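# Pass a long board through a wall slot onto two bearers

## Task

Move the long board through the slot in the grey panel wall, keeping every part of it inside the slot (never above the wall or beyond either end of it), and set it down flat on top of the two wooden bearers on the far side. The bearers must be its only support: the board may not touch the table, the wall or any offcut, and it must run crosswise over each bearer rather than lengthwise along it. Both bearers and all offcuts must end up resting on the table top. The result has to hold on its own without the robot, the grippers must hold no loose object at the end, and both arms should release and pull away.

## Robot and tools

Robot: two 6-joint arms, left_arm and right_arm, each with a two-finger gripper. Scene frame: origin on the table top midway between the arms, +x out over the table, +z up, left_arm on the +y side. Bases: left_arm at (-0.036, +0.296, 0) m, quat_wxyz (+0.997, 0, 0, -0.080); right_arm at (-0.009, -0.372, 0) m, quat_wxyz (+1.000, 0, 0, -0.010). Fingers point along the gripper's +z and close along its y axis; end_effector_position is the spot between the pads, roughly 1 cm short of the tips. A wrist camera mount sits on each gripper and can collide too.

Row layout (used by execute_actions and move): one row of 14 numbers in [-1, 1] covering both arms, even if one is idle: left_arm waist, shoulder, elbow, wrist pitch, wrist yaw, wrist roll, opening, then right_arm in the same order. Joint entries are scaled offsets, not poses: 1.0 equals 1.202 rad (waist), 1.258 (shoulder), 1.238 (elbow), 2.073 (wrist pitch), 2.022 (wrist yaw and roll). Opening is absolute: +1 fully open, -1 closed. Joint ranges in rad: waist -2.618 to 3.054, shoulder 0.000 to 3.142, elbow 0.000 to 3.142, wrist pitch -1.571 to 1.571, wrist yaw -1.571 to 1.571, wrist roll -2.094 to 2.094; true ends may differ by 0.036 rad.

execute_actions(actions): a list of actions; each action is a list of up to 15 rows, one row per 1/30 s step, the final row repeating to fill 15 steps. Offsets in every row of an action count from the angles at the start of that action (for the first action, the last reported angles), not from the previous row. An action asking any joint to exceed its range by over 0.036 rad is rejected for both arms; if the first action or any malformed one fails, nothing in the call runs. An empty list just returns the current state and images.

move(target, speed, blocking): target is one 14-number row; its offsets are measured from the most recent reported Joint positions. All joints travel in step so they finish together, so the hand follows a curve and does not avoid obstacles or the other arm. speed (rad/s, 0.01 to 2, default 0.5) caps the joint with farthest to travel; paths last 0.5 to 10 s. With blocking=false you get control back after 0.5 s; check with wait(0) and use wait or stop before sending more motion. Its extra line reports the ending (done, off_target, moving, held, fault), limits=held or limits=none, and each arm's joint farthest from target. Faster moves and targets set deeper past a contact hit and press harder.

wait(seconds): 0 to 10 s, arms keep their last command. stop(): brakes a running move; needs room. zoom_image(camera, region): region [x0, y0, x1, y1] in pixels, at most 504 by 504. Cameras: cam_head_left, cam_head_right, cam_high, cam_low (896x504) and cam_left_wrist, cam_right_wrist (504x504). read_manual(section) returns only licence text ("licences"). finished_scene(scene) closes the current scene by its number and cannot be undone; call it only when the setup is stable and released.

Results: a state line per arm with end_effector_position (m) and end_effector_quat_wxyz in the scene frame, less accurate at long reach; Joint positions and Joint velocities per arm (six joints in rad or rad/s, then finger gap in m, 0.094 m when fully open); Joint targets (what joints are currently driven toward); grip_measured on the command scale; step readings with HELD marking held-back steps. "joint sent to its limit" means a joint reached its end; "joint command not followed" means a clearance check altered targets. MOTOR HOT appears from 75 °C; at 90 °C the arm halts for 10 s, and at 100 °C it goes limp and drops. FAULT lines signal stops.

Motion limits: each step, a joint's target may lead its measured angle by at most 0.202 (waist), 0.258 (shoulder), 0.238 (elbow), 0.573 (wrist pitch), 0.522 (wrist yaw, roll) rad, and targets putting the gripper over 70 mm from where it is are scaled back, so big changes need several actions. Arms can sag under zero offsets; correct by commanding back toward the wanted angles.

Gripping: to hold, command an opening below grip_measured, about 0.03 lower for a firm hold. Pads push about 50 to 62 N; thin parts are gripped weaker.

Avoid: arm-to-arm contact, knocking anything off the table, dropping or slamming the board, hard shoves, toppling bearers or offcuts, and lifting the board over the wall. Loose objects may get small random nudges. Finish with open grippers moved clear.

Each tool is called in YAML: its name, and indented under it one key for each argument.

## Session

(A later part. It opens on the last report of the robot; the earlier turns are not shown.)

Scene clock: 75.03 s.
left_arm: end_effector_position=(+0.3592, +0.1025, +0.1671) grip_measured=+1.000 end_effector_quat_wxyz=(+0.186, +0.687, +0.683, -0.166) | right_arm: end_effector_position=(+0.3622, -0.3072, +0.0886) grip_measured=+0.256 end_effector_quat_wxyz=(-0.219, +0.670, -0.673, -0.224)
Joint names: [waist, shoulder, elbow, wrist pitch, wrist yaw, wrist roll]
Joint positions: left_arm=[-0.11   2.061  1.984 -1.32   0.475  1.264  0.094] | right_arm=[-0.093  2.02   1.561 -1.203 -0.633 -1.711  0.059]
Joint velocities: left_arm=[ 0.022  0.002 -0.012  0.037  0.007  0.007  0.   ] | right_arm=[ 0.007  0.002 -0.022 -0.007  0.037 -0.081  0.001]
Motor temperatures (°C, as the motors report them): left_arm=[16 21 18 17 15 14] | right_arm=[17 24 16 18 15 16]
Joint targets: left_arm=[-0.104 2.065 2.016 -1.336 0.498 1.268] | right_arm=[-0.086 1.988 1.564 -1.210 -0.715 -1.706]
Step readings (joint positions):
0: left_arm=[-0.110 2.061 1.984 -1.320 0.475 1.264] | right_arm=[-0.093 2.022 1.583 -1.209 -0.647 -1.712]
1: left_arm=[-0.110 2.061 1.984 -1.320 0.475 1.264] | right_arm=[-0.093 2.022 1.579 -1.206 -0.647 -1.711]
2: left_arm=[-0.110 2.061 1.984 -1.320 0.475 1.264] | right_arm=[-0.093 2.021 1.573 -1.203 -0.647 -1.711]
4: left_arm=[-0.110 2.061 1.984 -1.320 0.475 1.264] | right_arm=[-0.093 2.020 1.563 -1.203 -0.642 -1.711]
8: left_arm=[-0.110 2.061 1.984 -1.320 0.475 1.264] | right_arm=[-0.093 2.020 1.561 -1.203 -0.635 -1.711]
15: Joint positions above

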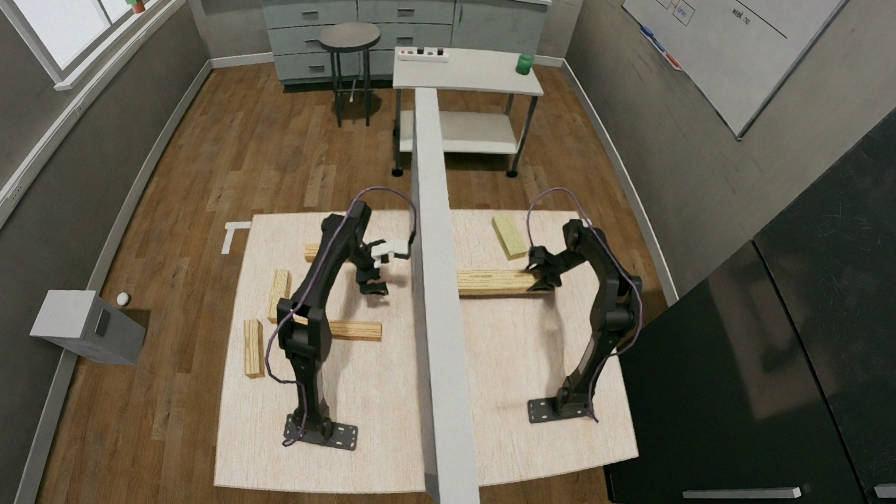

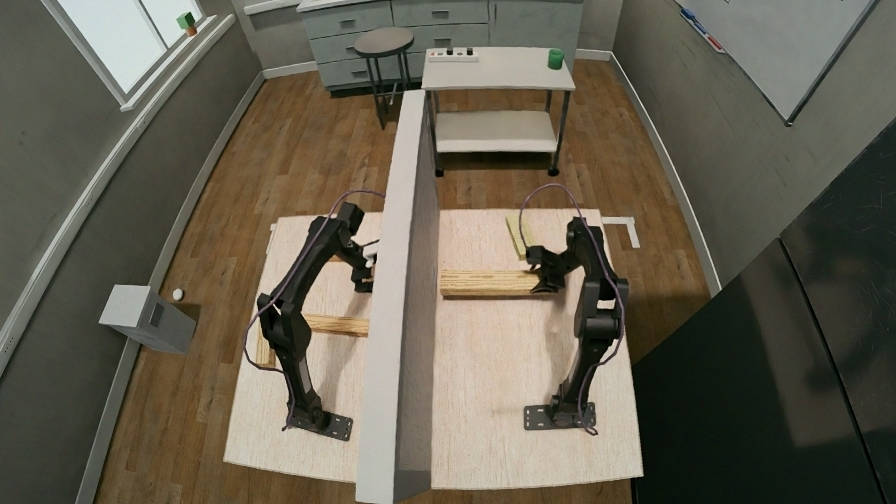

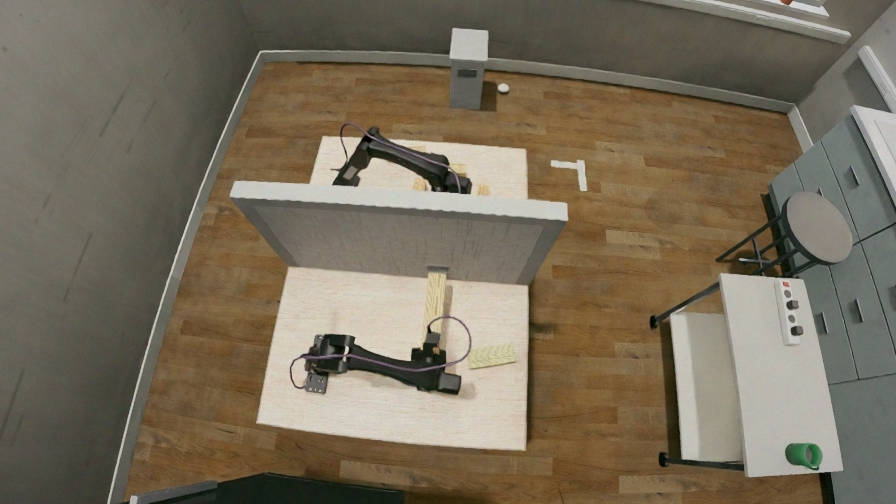

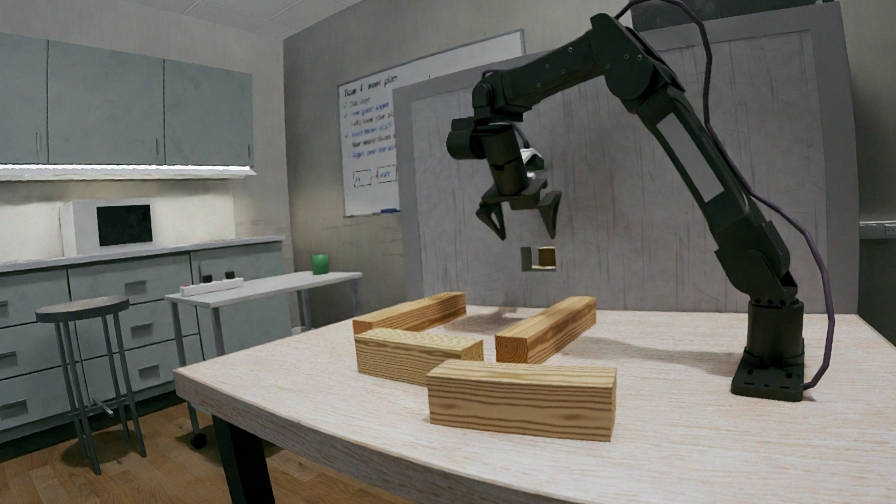

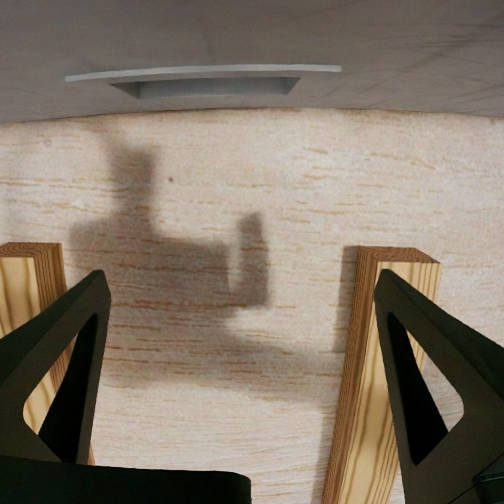

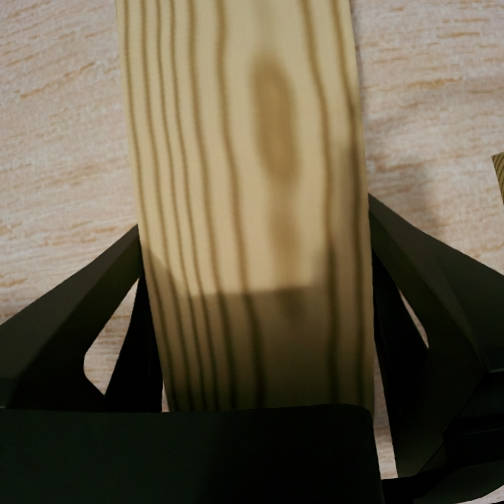

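execute_actions:
  actions:
    - [[0.005,0.003,0.026,-0.008,0.011,0.002,1.0, 0.008,-0.028,0.0024,-0.002,-0.044,0.004,0.12],[0.005,0.003,0.026,-0.008,0.011,0.002,1.0, 0.010,-0.030,0.0024,-0.001,-0.048,0.006,0.12],[0.005,0.003,0.026,-0.008,0.011,0.002,1.0, 0.012,-0.0321,0.0024,0.0,-0.0519,0.0075,0.12],[0.005,0.003,0.026,-0.008,0.011,0.002,1.0, 0.014,-0.0321,0.0024,0.001,-0.0519,0.009,0.12],[0.005,0.003,0.026,-0.008,0.011,0.002,1.0, 0.016,-0.0321,0.0024,0.002,-0.0519,0.0105,0.12],[0.005,0.003,0.026,-0.008,0.011,0.002,1.0, 0.018,-0.0321,0.0024,0.003,-0.0519,0.012,0.12],[0.005,0.003,0.026,-0.008,0.011,0.002,1.0, 0.0205,-0.0321,0.0024,0.0042,-0.0519,0.0137,0.12],[0.005,0.003,0.026,-0.008,0.011,0.002,1.0, 0.023,-0.0321,0.0024,0.0053,-0.0519,0.0153,0.12]]

zoom_image:
  camera: "cam_low"
  region: [480, 220, 620, 320]

zoom_image:
  camera: "cam_high"
  region: [340, 240, 540, 390]

Scene clock: 76.80 s.
left_arm: end_effector_position=(+0.3592, +0.1025, +0.1671) grip_measured=+1.000 end_effector_quat_wxyz=(+0.186, +0.687, +0.683, -0.166) | right_arm: end_effector_position=(+0.3635, -0.2987, +0.0891) grip_measured=+0.256 end_effector_quat_wxyz=(-0.221, +0.670, -0.672, -0.227)
Joint names: [waist, shoulder, elbow, wrist pitch, wrist yaw, wrist roll]
Joint positions: left_arm=[-0.11   2.061  1.984 -1.32   0.475  1.264  0.094] | right_arm=[-0.072  2.02   1.561 -1.191 -0.64  -1.688  0.059]
Joint velocities: left_arm=[ 0.022 -0.012 -0.022  0.037 -0.022 -0.066  0.   ] | right_arm=[ 0.002  0.002 -0.012 -0.081 -0.022 -0.007  0.001]
Motor temperatures (°C, as the motors report them): left_arm=[16 21 18 17 15 14] | right_arm=[17 24 16 18 15 16]
Joint targets: left_arm=[-0.104 2.065 2.016 -1.336 0.498 1.268] | right_arm=[-0.065 1.980 1.564 -1.192 -0.738 -1.680]
Step readings (joint positions):
0: left_arm=[-0.110 2.061 1.984 -1.320 0.475 1.264] | right_arm=[-0.093 2.020 1.561 -1.203 -0.633 -1.711]
1: left_arm=[-0.110 2.061 1.984 -1.320 0.475 1.264] | right_arm=[-0.093 2.020 1.561 -1.203 -0.633 -1.710]
2: left_arm=[-0.110 2.061 1.984 -1.320 0.475 1.264] | right_arm=[-0.093 2.020 1.561 -1.203 -0.633 -1.709]
4: left_arm=[-0.110 2.061 1.984 -1.320 0.475 1.264] | right_arm=[-0.091 2.020 1.561 -1.201 -0.634 -1.706]
8: left_arm=[-0.110 2.061 1.984 -1.320 0.475 1.264] | right_arm=[-0.082 2.020 1.561 -1.195 -0.636 -1.696]
15: Joint positions above

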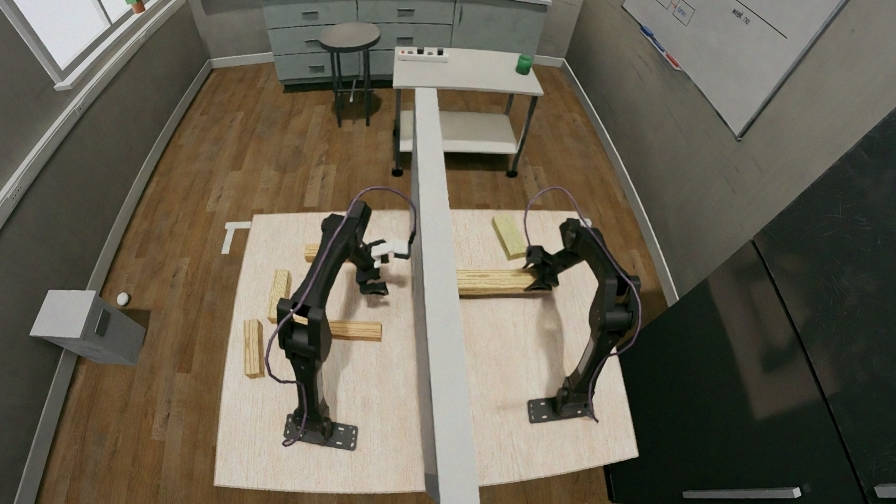

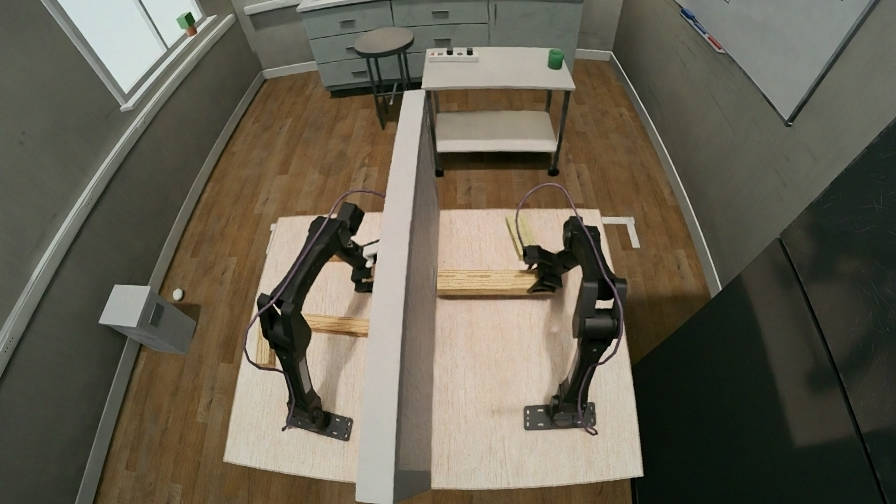

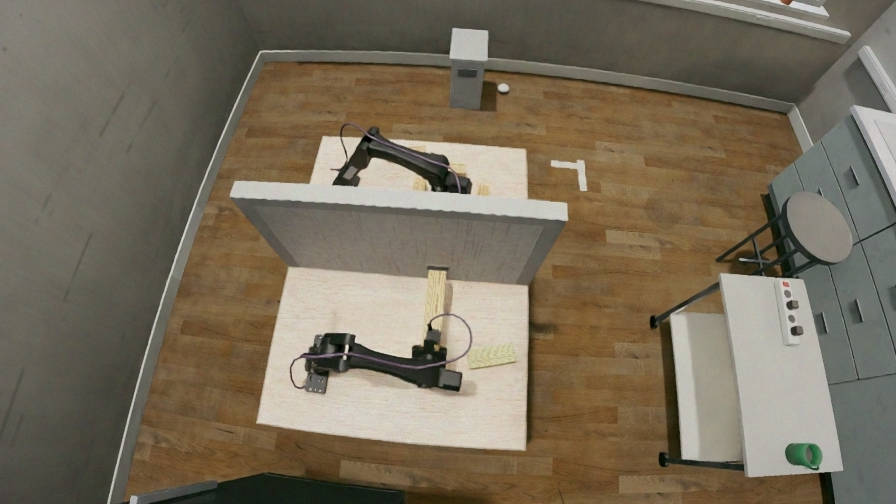

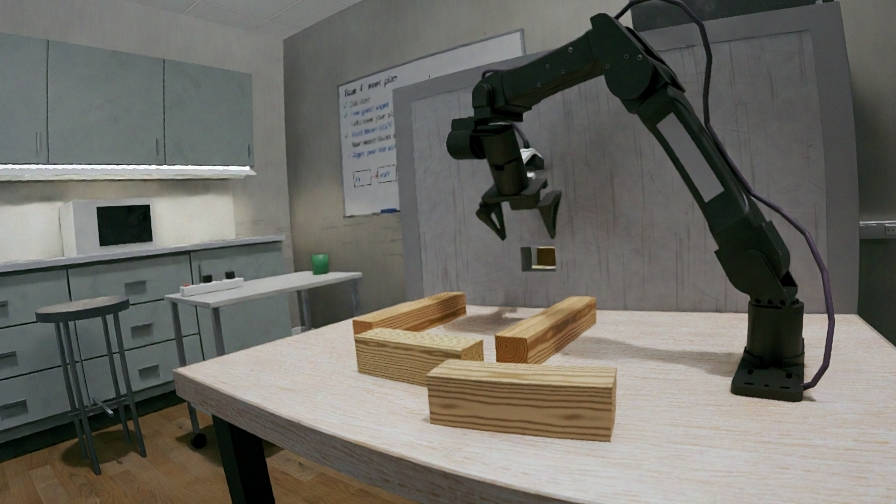

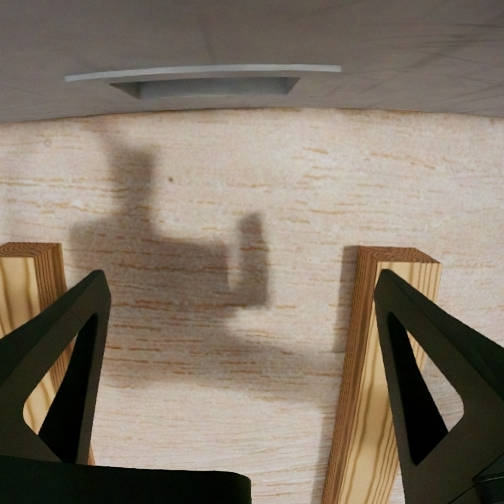

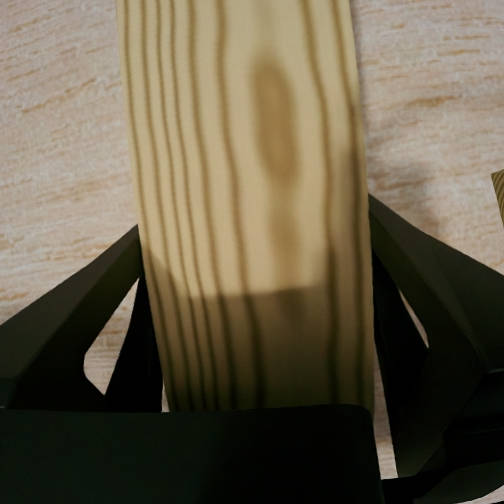

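Region (480, 220, 620, 320) of cam_low's 896x504 image, scaled by 3.600, with more detail than that image has; it fills the top 360 rows of this view, and the rest is white.

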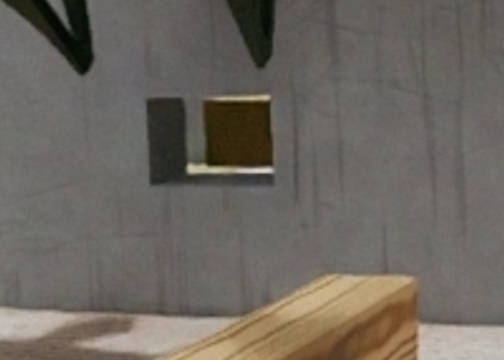

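Region (340, 240, 540, 390) of cam_high's 896x504 image, scaled by 2.520, with more detail than that image has; it fills the top 378 rows of this view, and the rest is white.

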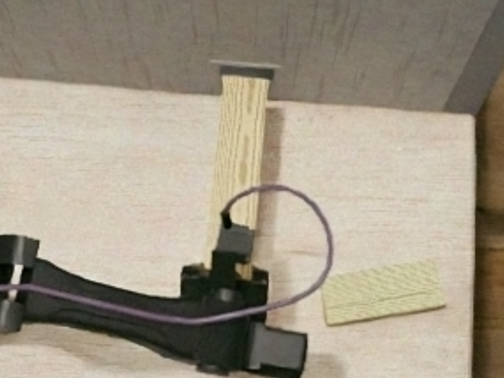

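execute_actions:
  actions:
    - [[0.005,0.003,0.026,-0.008,0.011,0.002,1.0, 0.0132,-0.0343,-0.0104,0.0039,-0.049,0.0096,0.12],[0.005,0.003,0.026,-0.008,0.011,0.002,1.0, 0.0206,-0.0367,-0.0127,0.0078,-0.049,0.0151,0.12],[0.005,0.003,0.026,-0.008,0.011,0.002,1.0, 0.0279,-0.0392,-0.0151,0.0117,-0.049,0.0207,0.12],[0.005,0.003,0.026,-0.008,0.011,0.002,1.0, 0.0353,-0.0416,-0.0174,0.0156,-0.049,0.0262,0.12],[0.005,0.003,0.026,-0.008,0.011,0.002,1.0, 0.0427,-0.0441,-0.0198,0.0195,-0.049,0.0318,0.12],[0.005,0.003,0.026,-0.008,0.011,0.002,1.0, 0.0501,-0.0465,-0.0222,0.0234,-0.049,0.0374,0.12],[0.005,0.003,0.026,-0.008,0.011,0.002,1.0, 0.0574,-0.049,-0.0245,0.0273,-0.049,0.0429,0.12],[0.005,0.003,0.026,-0.008,0.011,0.002,1.0, 0.0648,-0.0514,-0.0269,0.0312,-0.049,0.0485,0.12],[0.005,0.003,0.026,-0.008,0.011,0.002,1.0, 0.0722,-0.0514,-0.0292,0.0351,-0.049,0.054,0.12],[0.005,0.003,0.026,-0.008,0.011,0.002,1.0, 0.0796,-0.0514,-0.0316,0.039,-0.049,0.0596,0.12],[0.005,0.003,0.026,-0.008,0.011,0.002,1.0, 0.0869,-0.0514,-0.0339,0.0429,-0.049,0.0651,0.12],[0.005,0.003,0.026,-0.008,0.011,0.002,1.0, 0.0943,-0.0514,-0.0363,0.0468,-0.049,0.0707,0.12]]

wait:
  seconds: 0.2

zoom_image:
  camera: "cam_low"
  region: [480, 220, 620, 320]

zoom_image:
  camera: "cam_high"
  region: [340, 240, 540, 390]

Scene clock: 78.20 s.
left_arm: end_effector_position=(+0.3591, +0.1025, +0.1671) grip_measured=+1.000 end_effector_quat_wxyz=(+0.186, +0.687, +0.683, -0.166) | right_arm: end_effector_position=(+0.3621, -0.2575, +0.0909) grip_measured=+0.256 end_effector_quat_wxyz=(-0.221, +0.676, -0.666, -0.227)
Joint names: [waist, shoulder, elbow, wrist pitch, wrist yaw, wrist roll]
Joint positions: left_arm=[-0.11   2.061  1.984 -1.32   0.475  1.264  0.094] | right_arm=[ 0.038  1.992  1.528 -1.11  -0.644 -1.57   0.059]
Joint velocities: left_arm=[-0.002 -0.002  0.002  0.037 -0.022 -0.022  0.   ] | right_arm=[ 0.081 -0.002 -0.032  0.022 -0.007  0.139  0.   ]
Motor temperatures (°C, as the motors report them): left_arm=[16 21 18 17 15 14] | right_arm=[17 24 16 18 15 16]
Joint targets: left_arm=[-0.104 2.065 2.016 -1.337 0.498 1.268] | right_arm=[0.042 1.956 1.516 -1.094 -0.739 -1.545]
Step readings (joint positions):
0: left_arm=[-0.110 2.061 1.984 -1.320 0.475 1.264] | right_arm=[-0.072 2.020 1.561 -1.189 -0.640 -1.685]
1: left_arm=[-0.110 2.061 1.984 -1.320 0.475 1.264] | right_arm=[-0.071 2.020 1.561 -1.189 -0.640 -1.683]
2: left_arm=[-0.110 2.061 1.984 -1.320 0.475 1.264] | right_arm=[-0.070 2.020 1.561 -1.187 -0.640 -1.680]
4: left_arm=[-0.110 2.061 1.984 -1.320 0.475 1.264] | right_arm=[-0.060 2.017 1.557 -1.175 -0.640 -1.667]
8: left_arm=[-0.110 2.061 1.984 -1.320 0.475 1.264] | right_arm=[-0.022 2.001 1.543 -1.152 -0.640 -1.633]
15: Joint positions above

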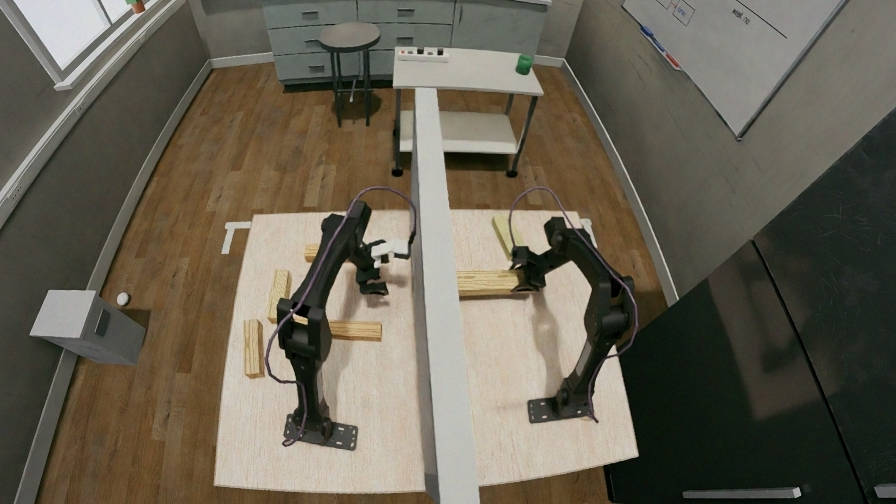

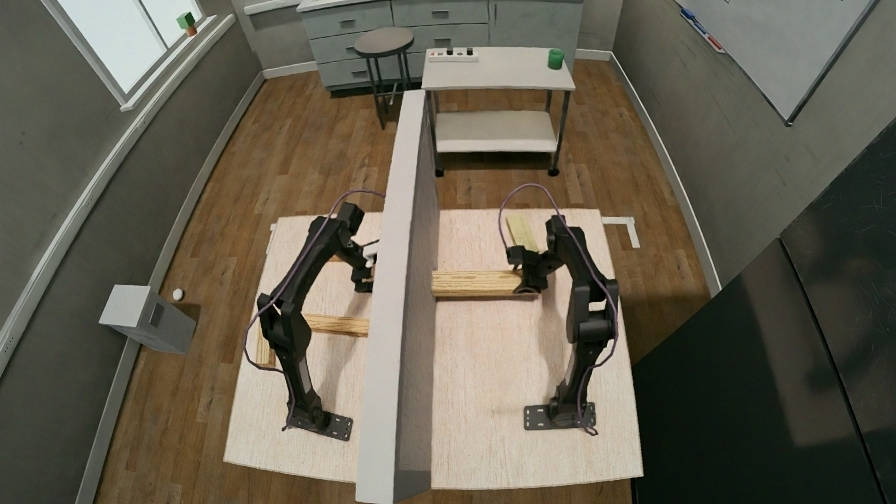

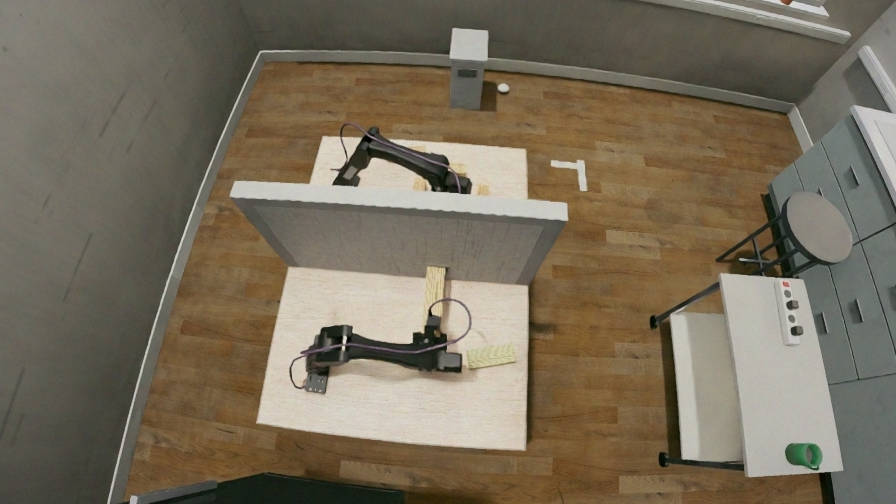

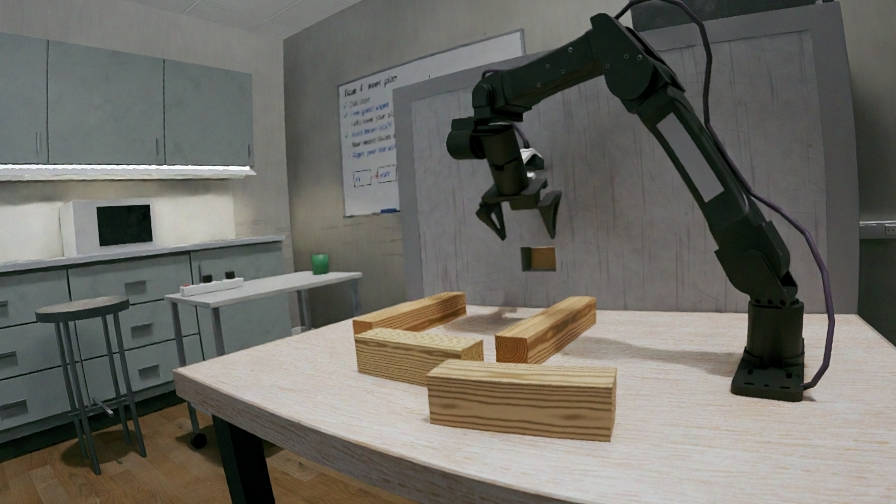

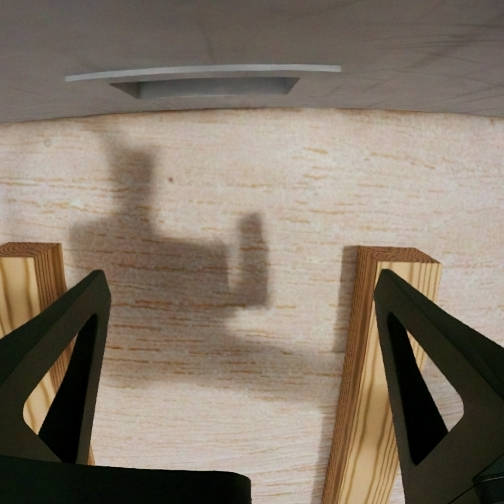

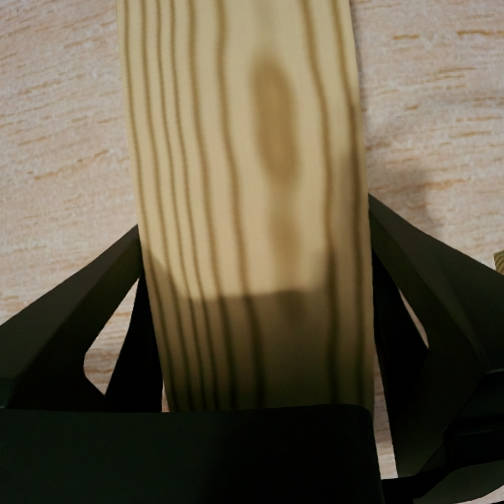

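Scene clock: 78.40 s.
left_arm: end_effector_position=(+0.3591, +0.1025, +0.1671) grip_measured=+1.000 end_effector_quat_wxyz=(+0.186, +0.687, +0.683, -0.166) | right_arm: end_effector_position=(+0.3627, -0.2567, +0.0904) grip_measured=+0.256 end_effector_quat_wxyz=(-0.220, +0.672, -0.670, -0.228)
Joint names: [waist, shoulder, elbow, wrist pitch, wrist yaw, wrist roll]
Joint positions: left_arm=[-0.11   2.061  1.984 -1.32   0.475  1.264  0.094] | right_arm=[ 0.04   1.992  1.525 -1.104 -0.645 -1.555  0.059]
Joint velocities: left_arm=[ 0.007 -0.017 -0.002  0.022  0.007 -0.007  0.   ] | right_arm=[-0.017  0.012 -0.007 -0.037 -0.051  0.051 -0.002]
Motor temperatures (°C, as the motors report them): left_arm=[16 21 18 17 15 14] | right_arm=[17 24 16 18 15 16]
Joint targets: left_arm=[-0.104 2.065 2.016 -1.337 0.498 1.268] | right_arm=[0.042 1.956 1.516 -1.094 -0.739 -1.544]
wait: 0.20 s; no rest

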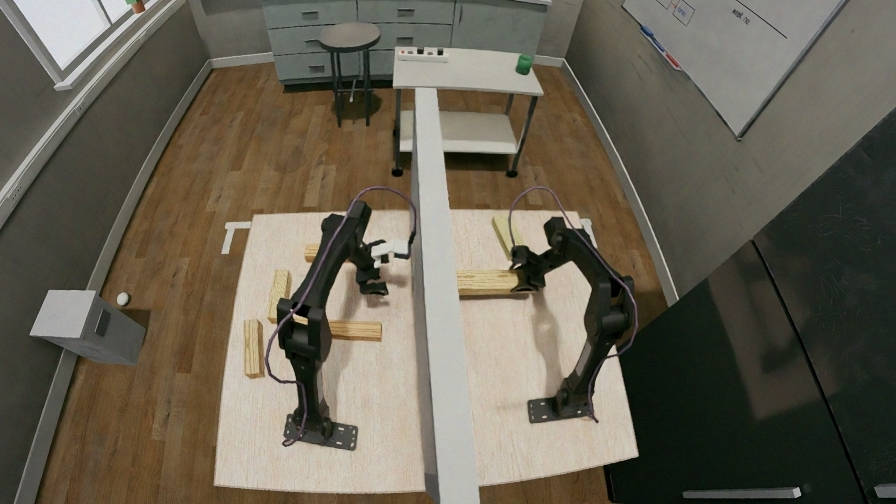

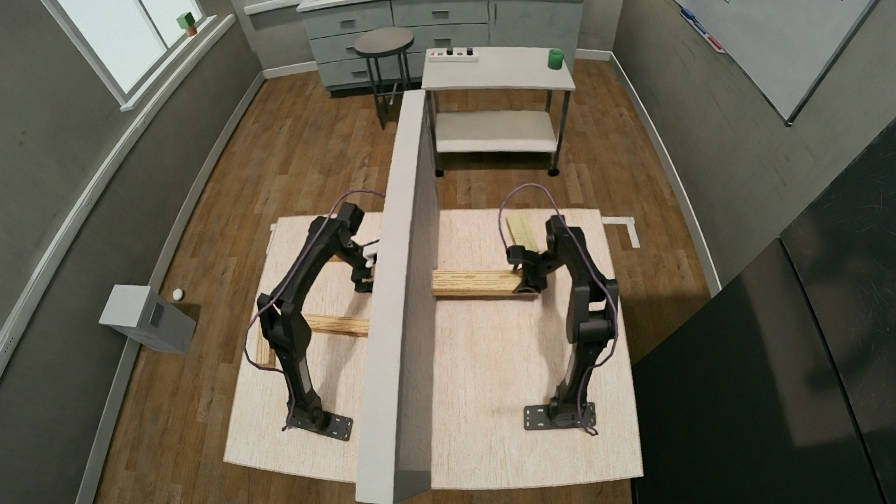

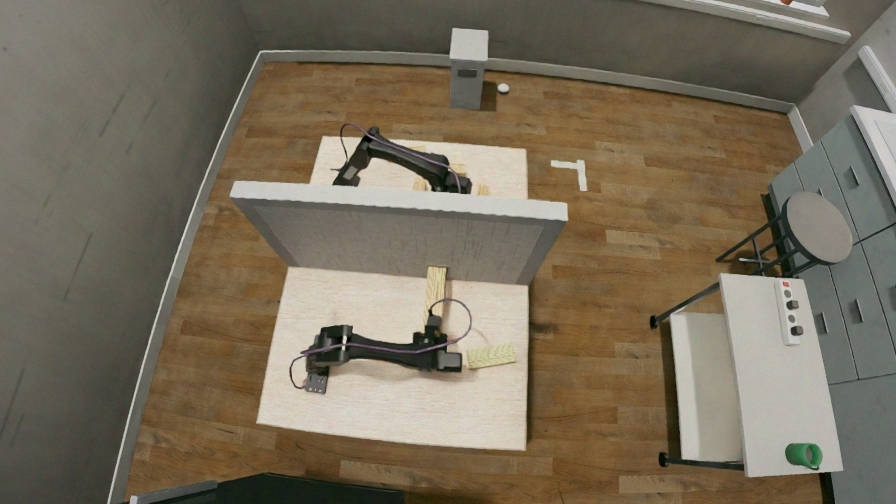

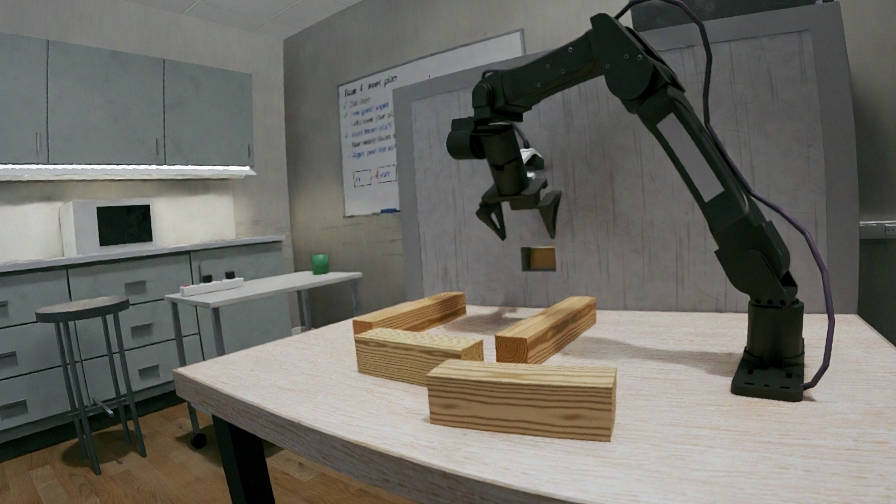

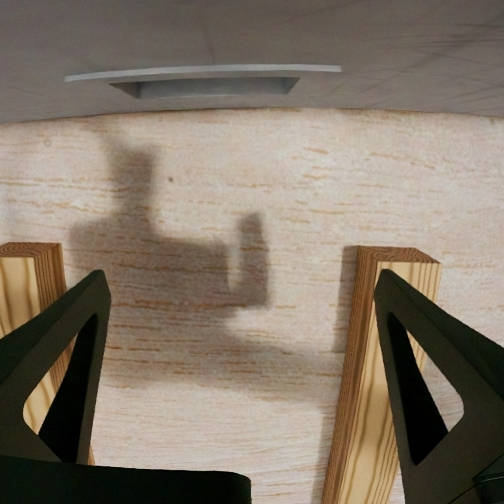

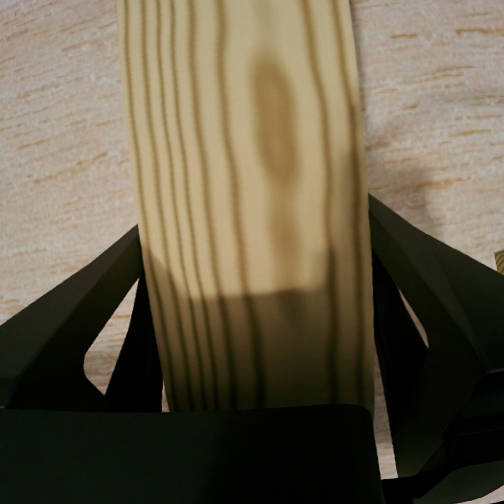

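Region (480, 220, 620, 320) of cam_low's 896x504 image, scaled by 3.600, with more detail than that image has; it fills the top 360 rows of this view, and the rest is white.

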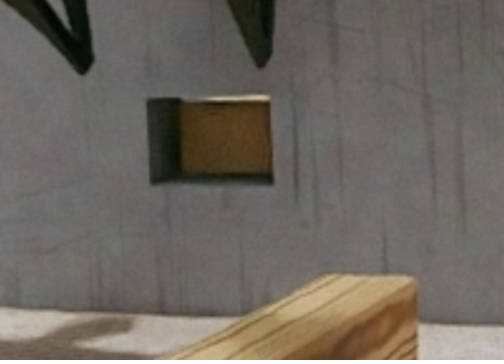

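Region (340, 240, 540, 390) of cam_high's 896x504 image, scaled by 2.520, with more detail than that image has; it fills the top 378 rows of this view, and the rest is white.

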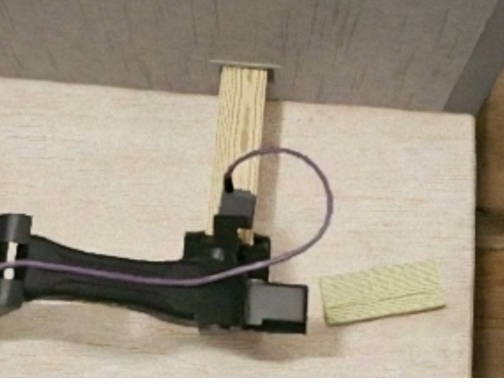

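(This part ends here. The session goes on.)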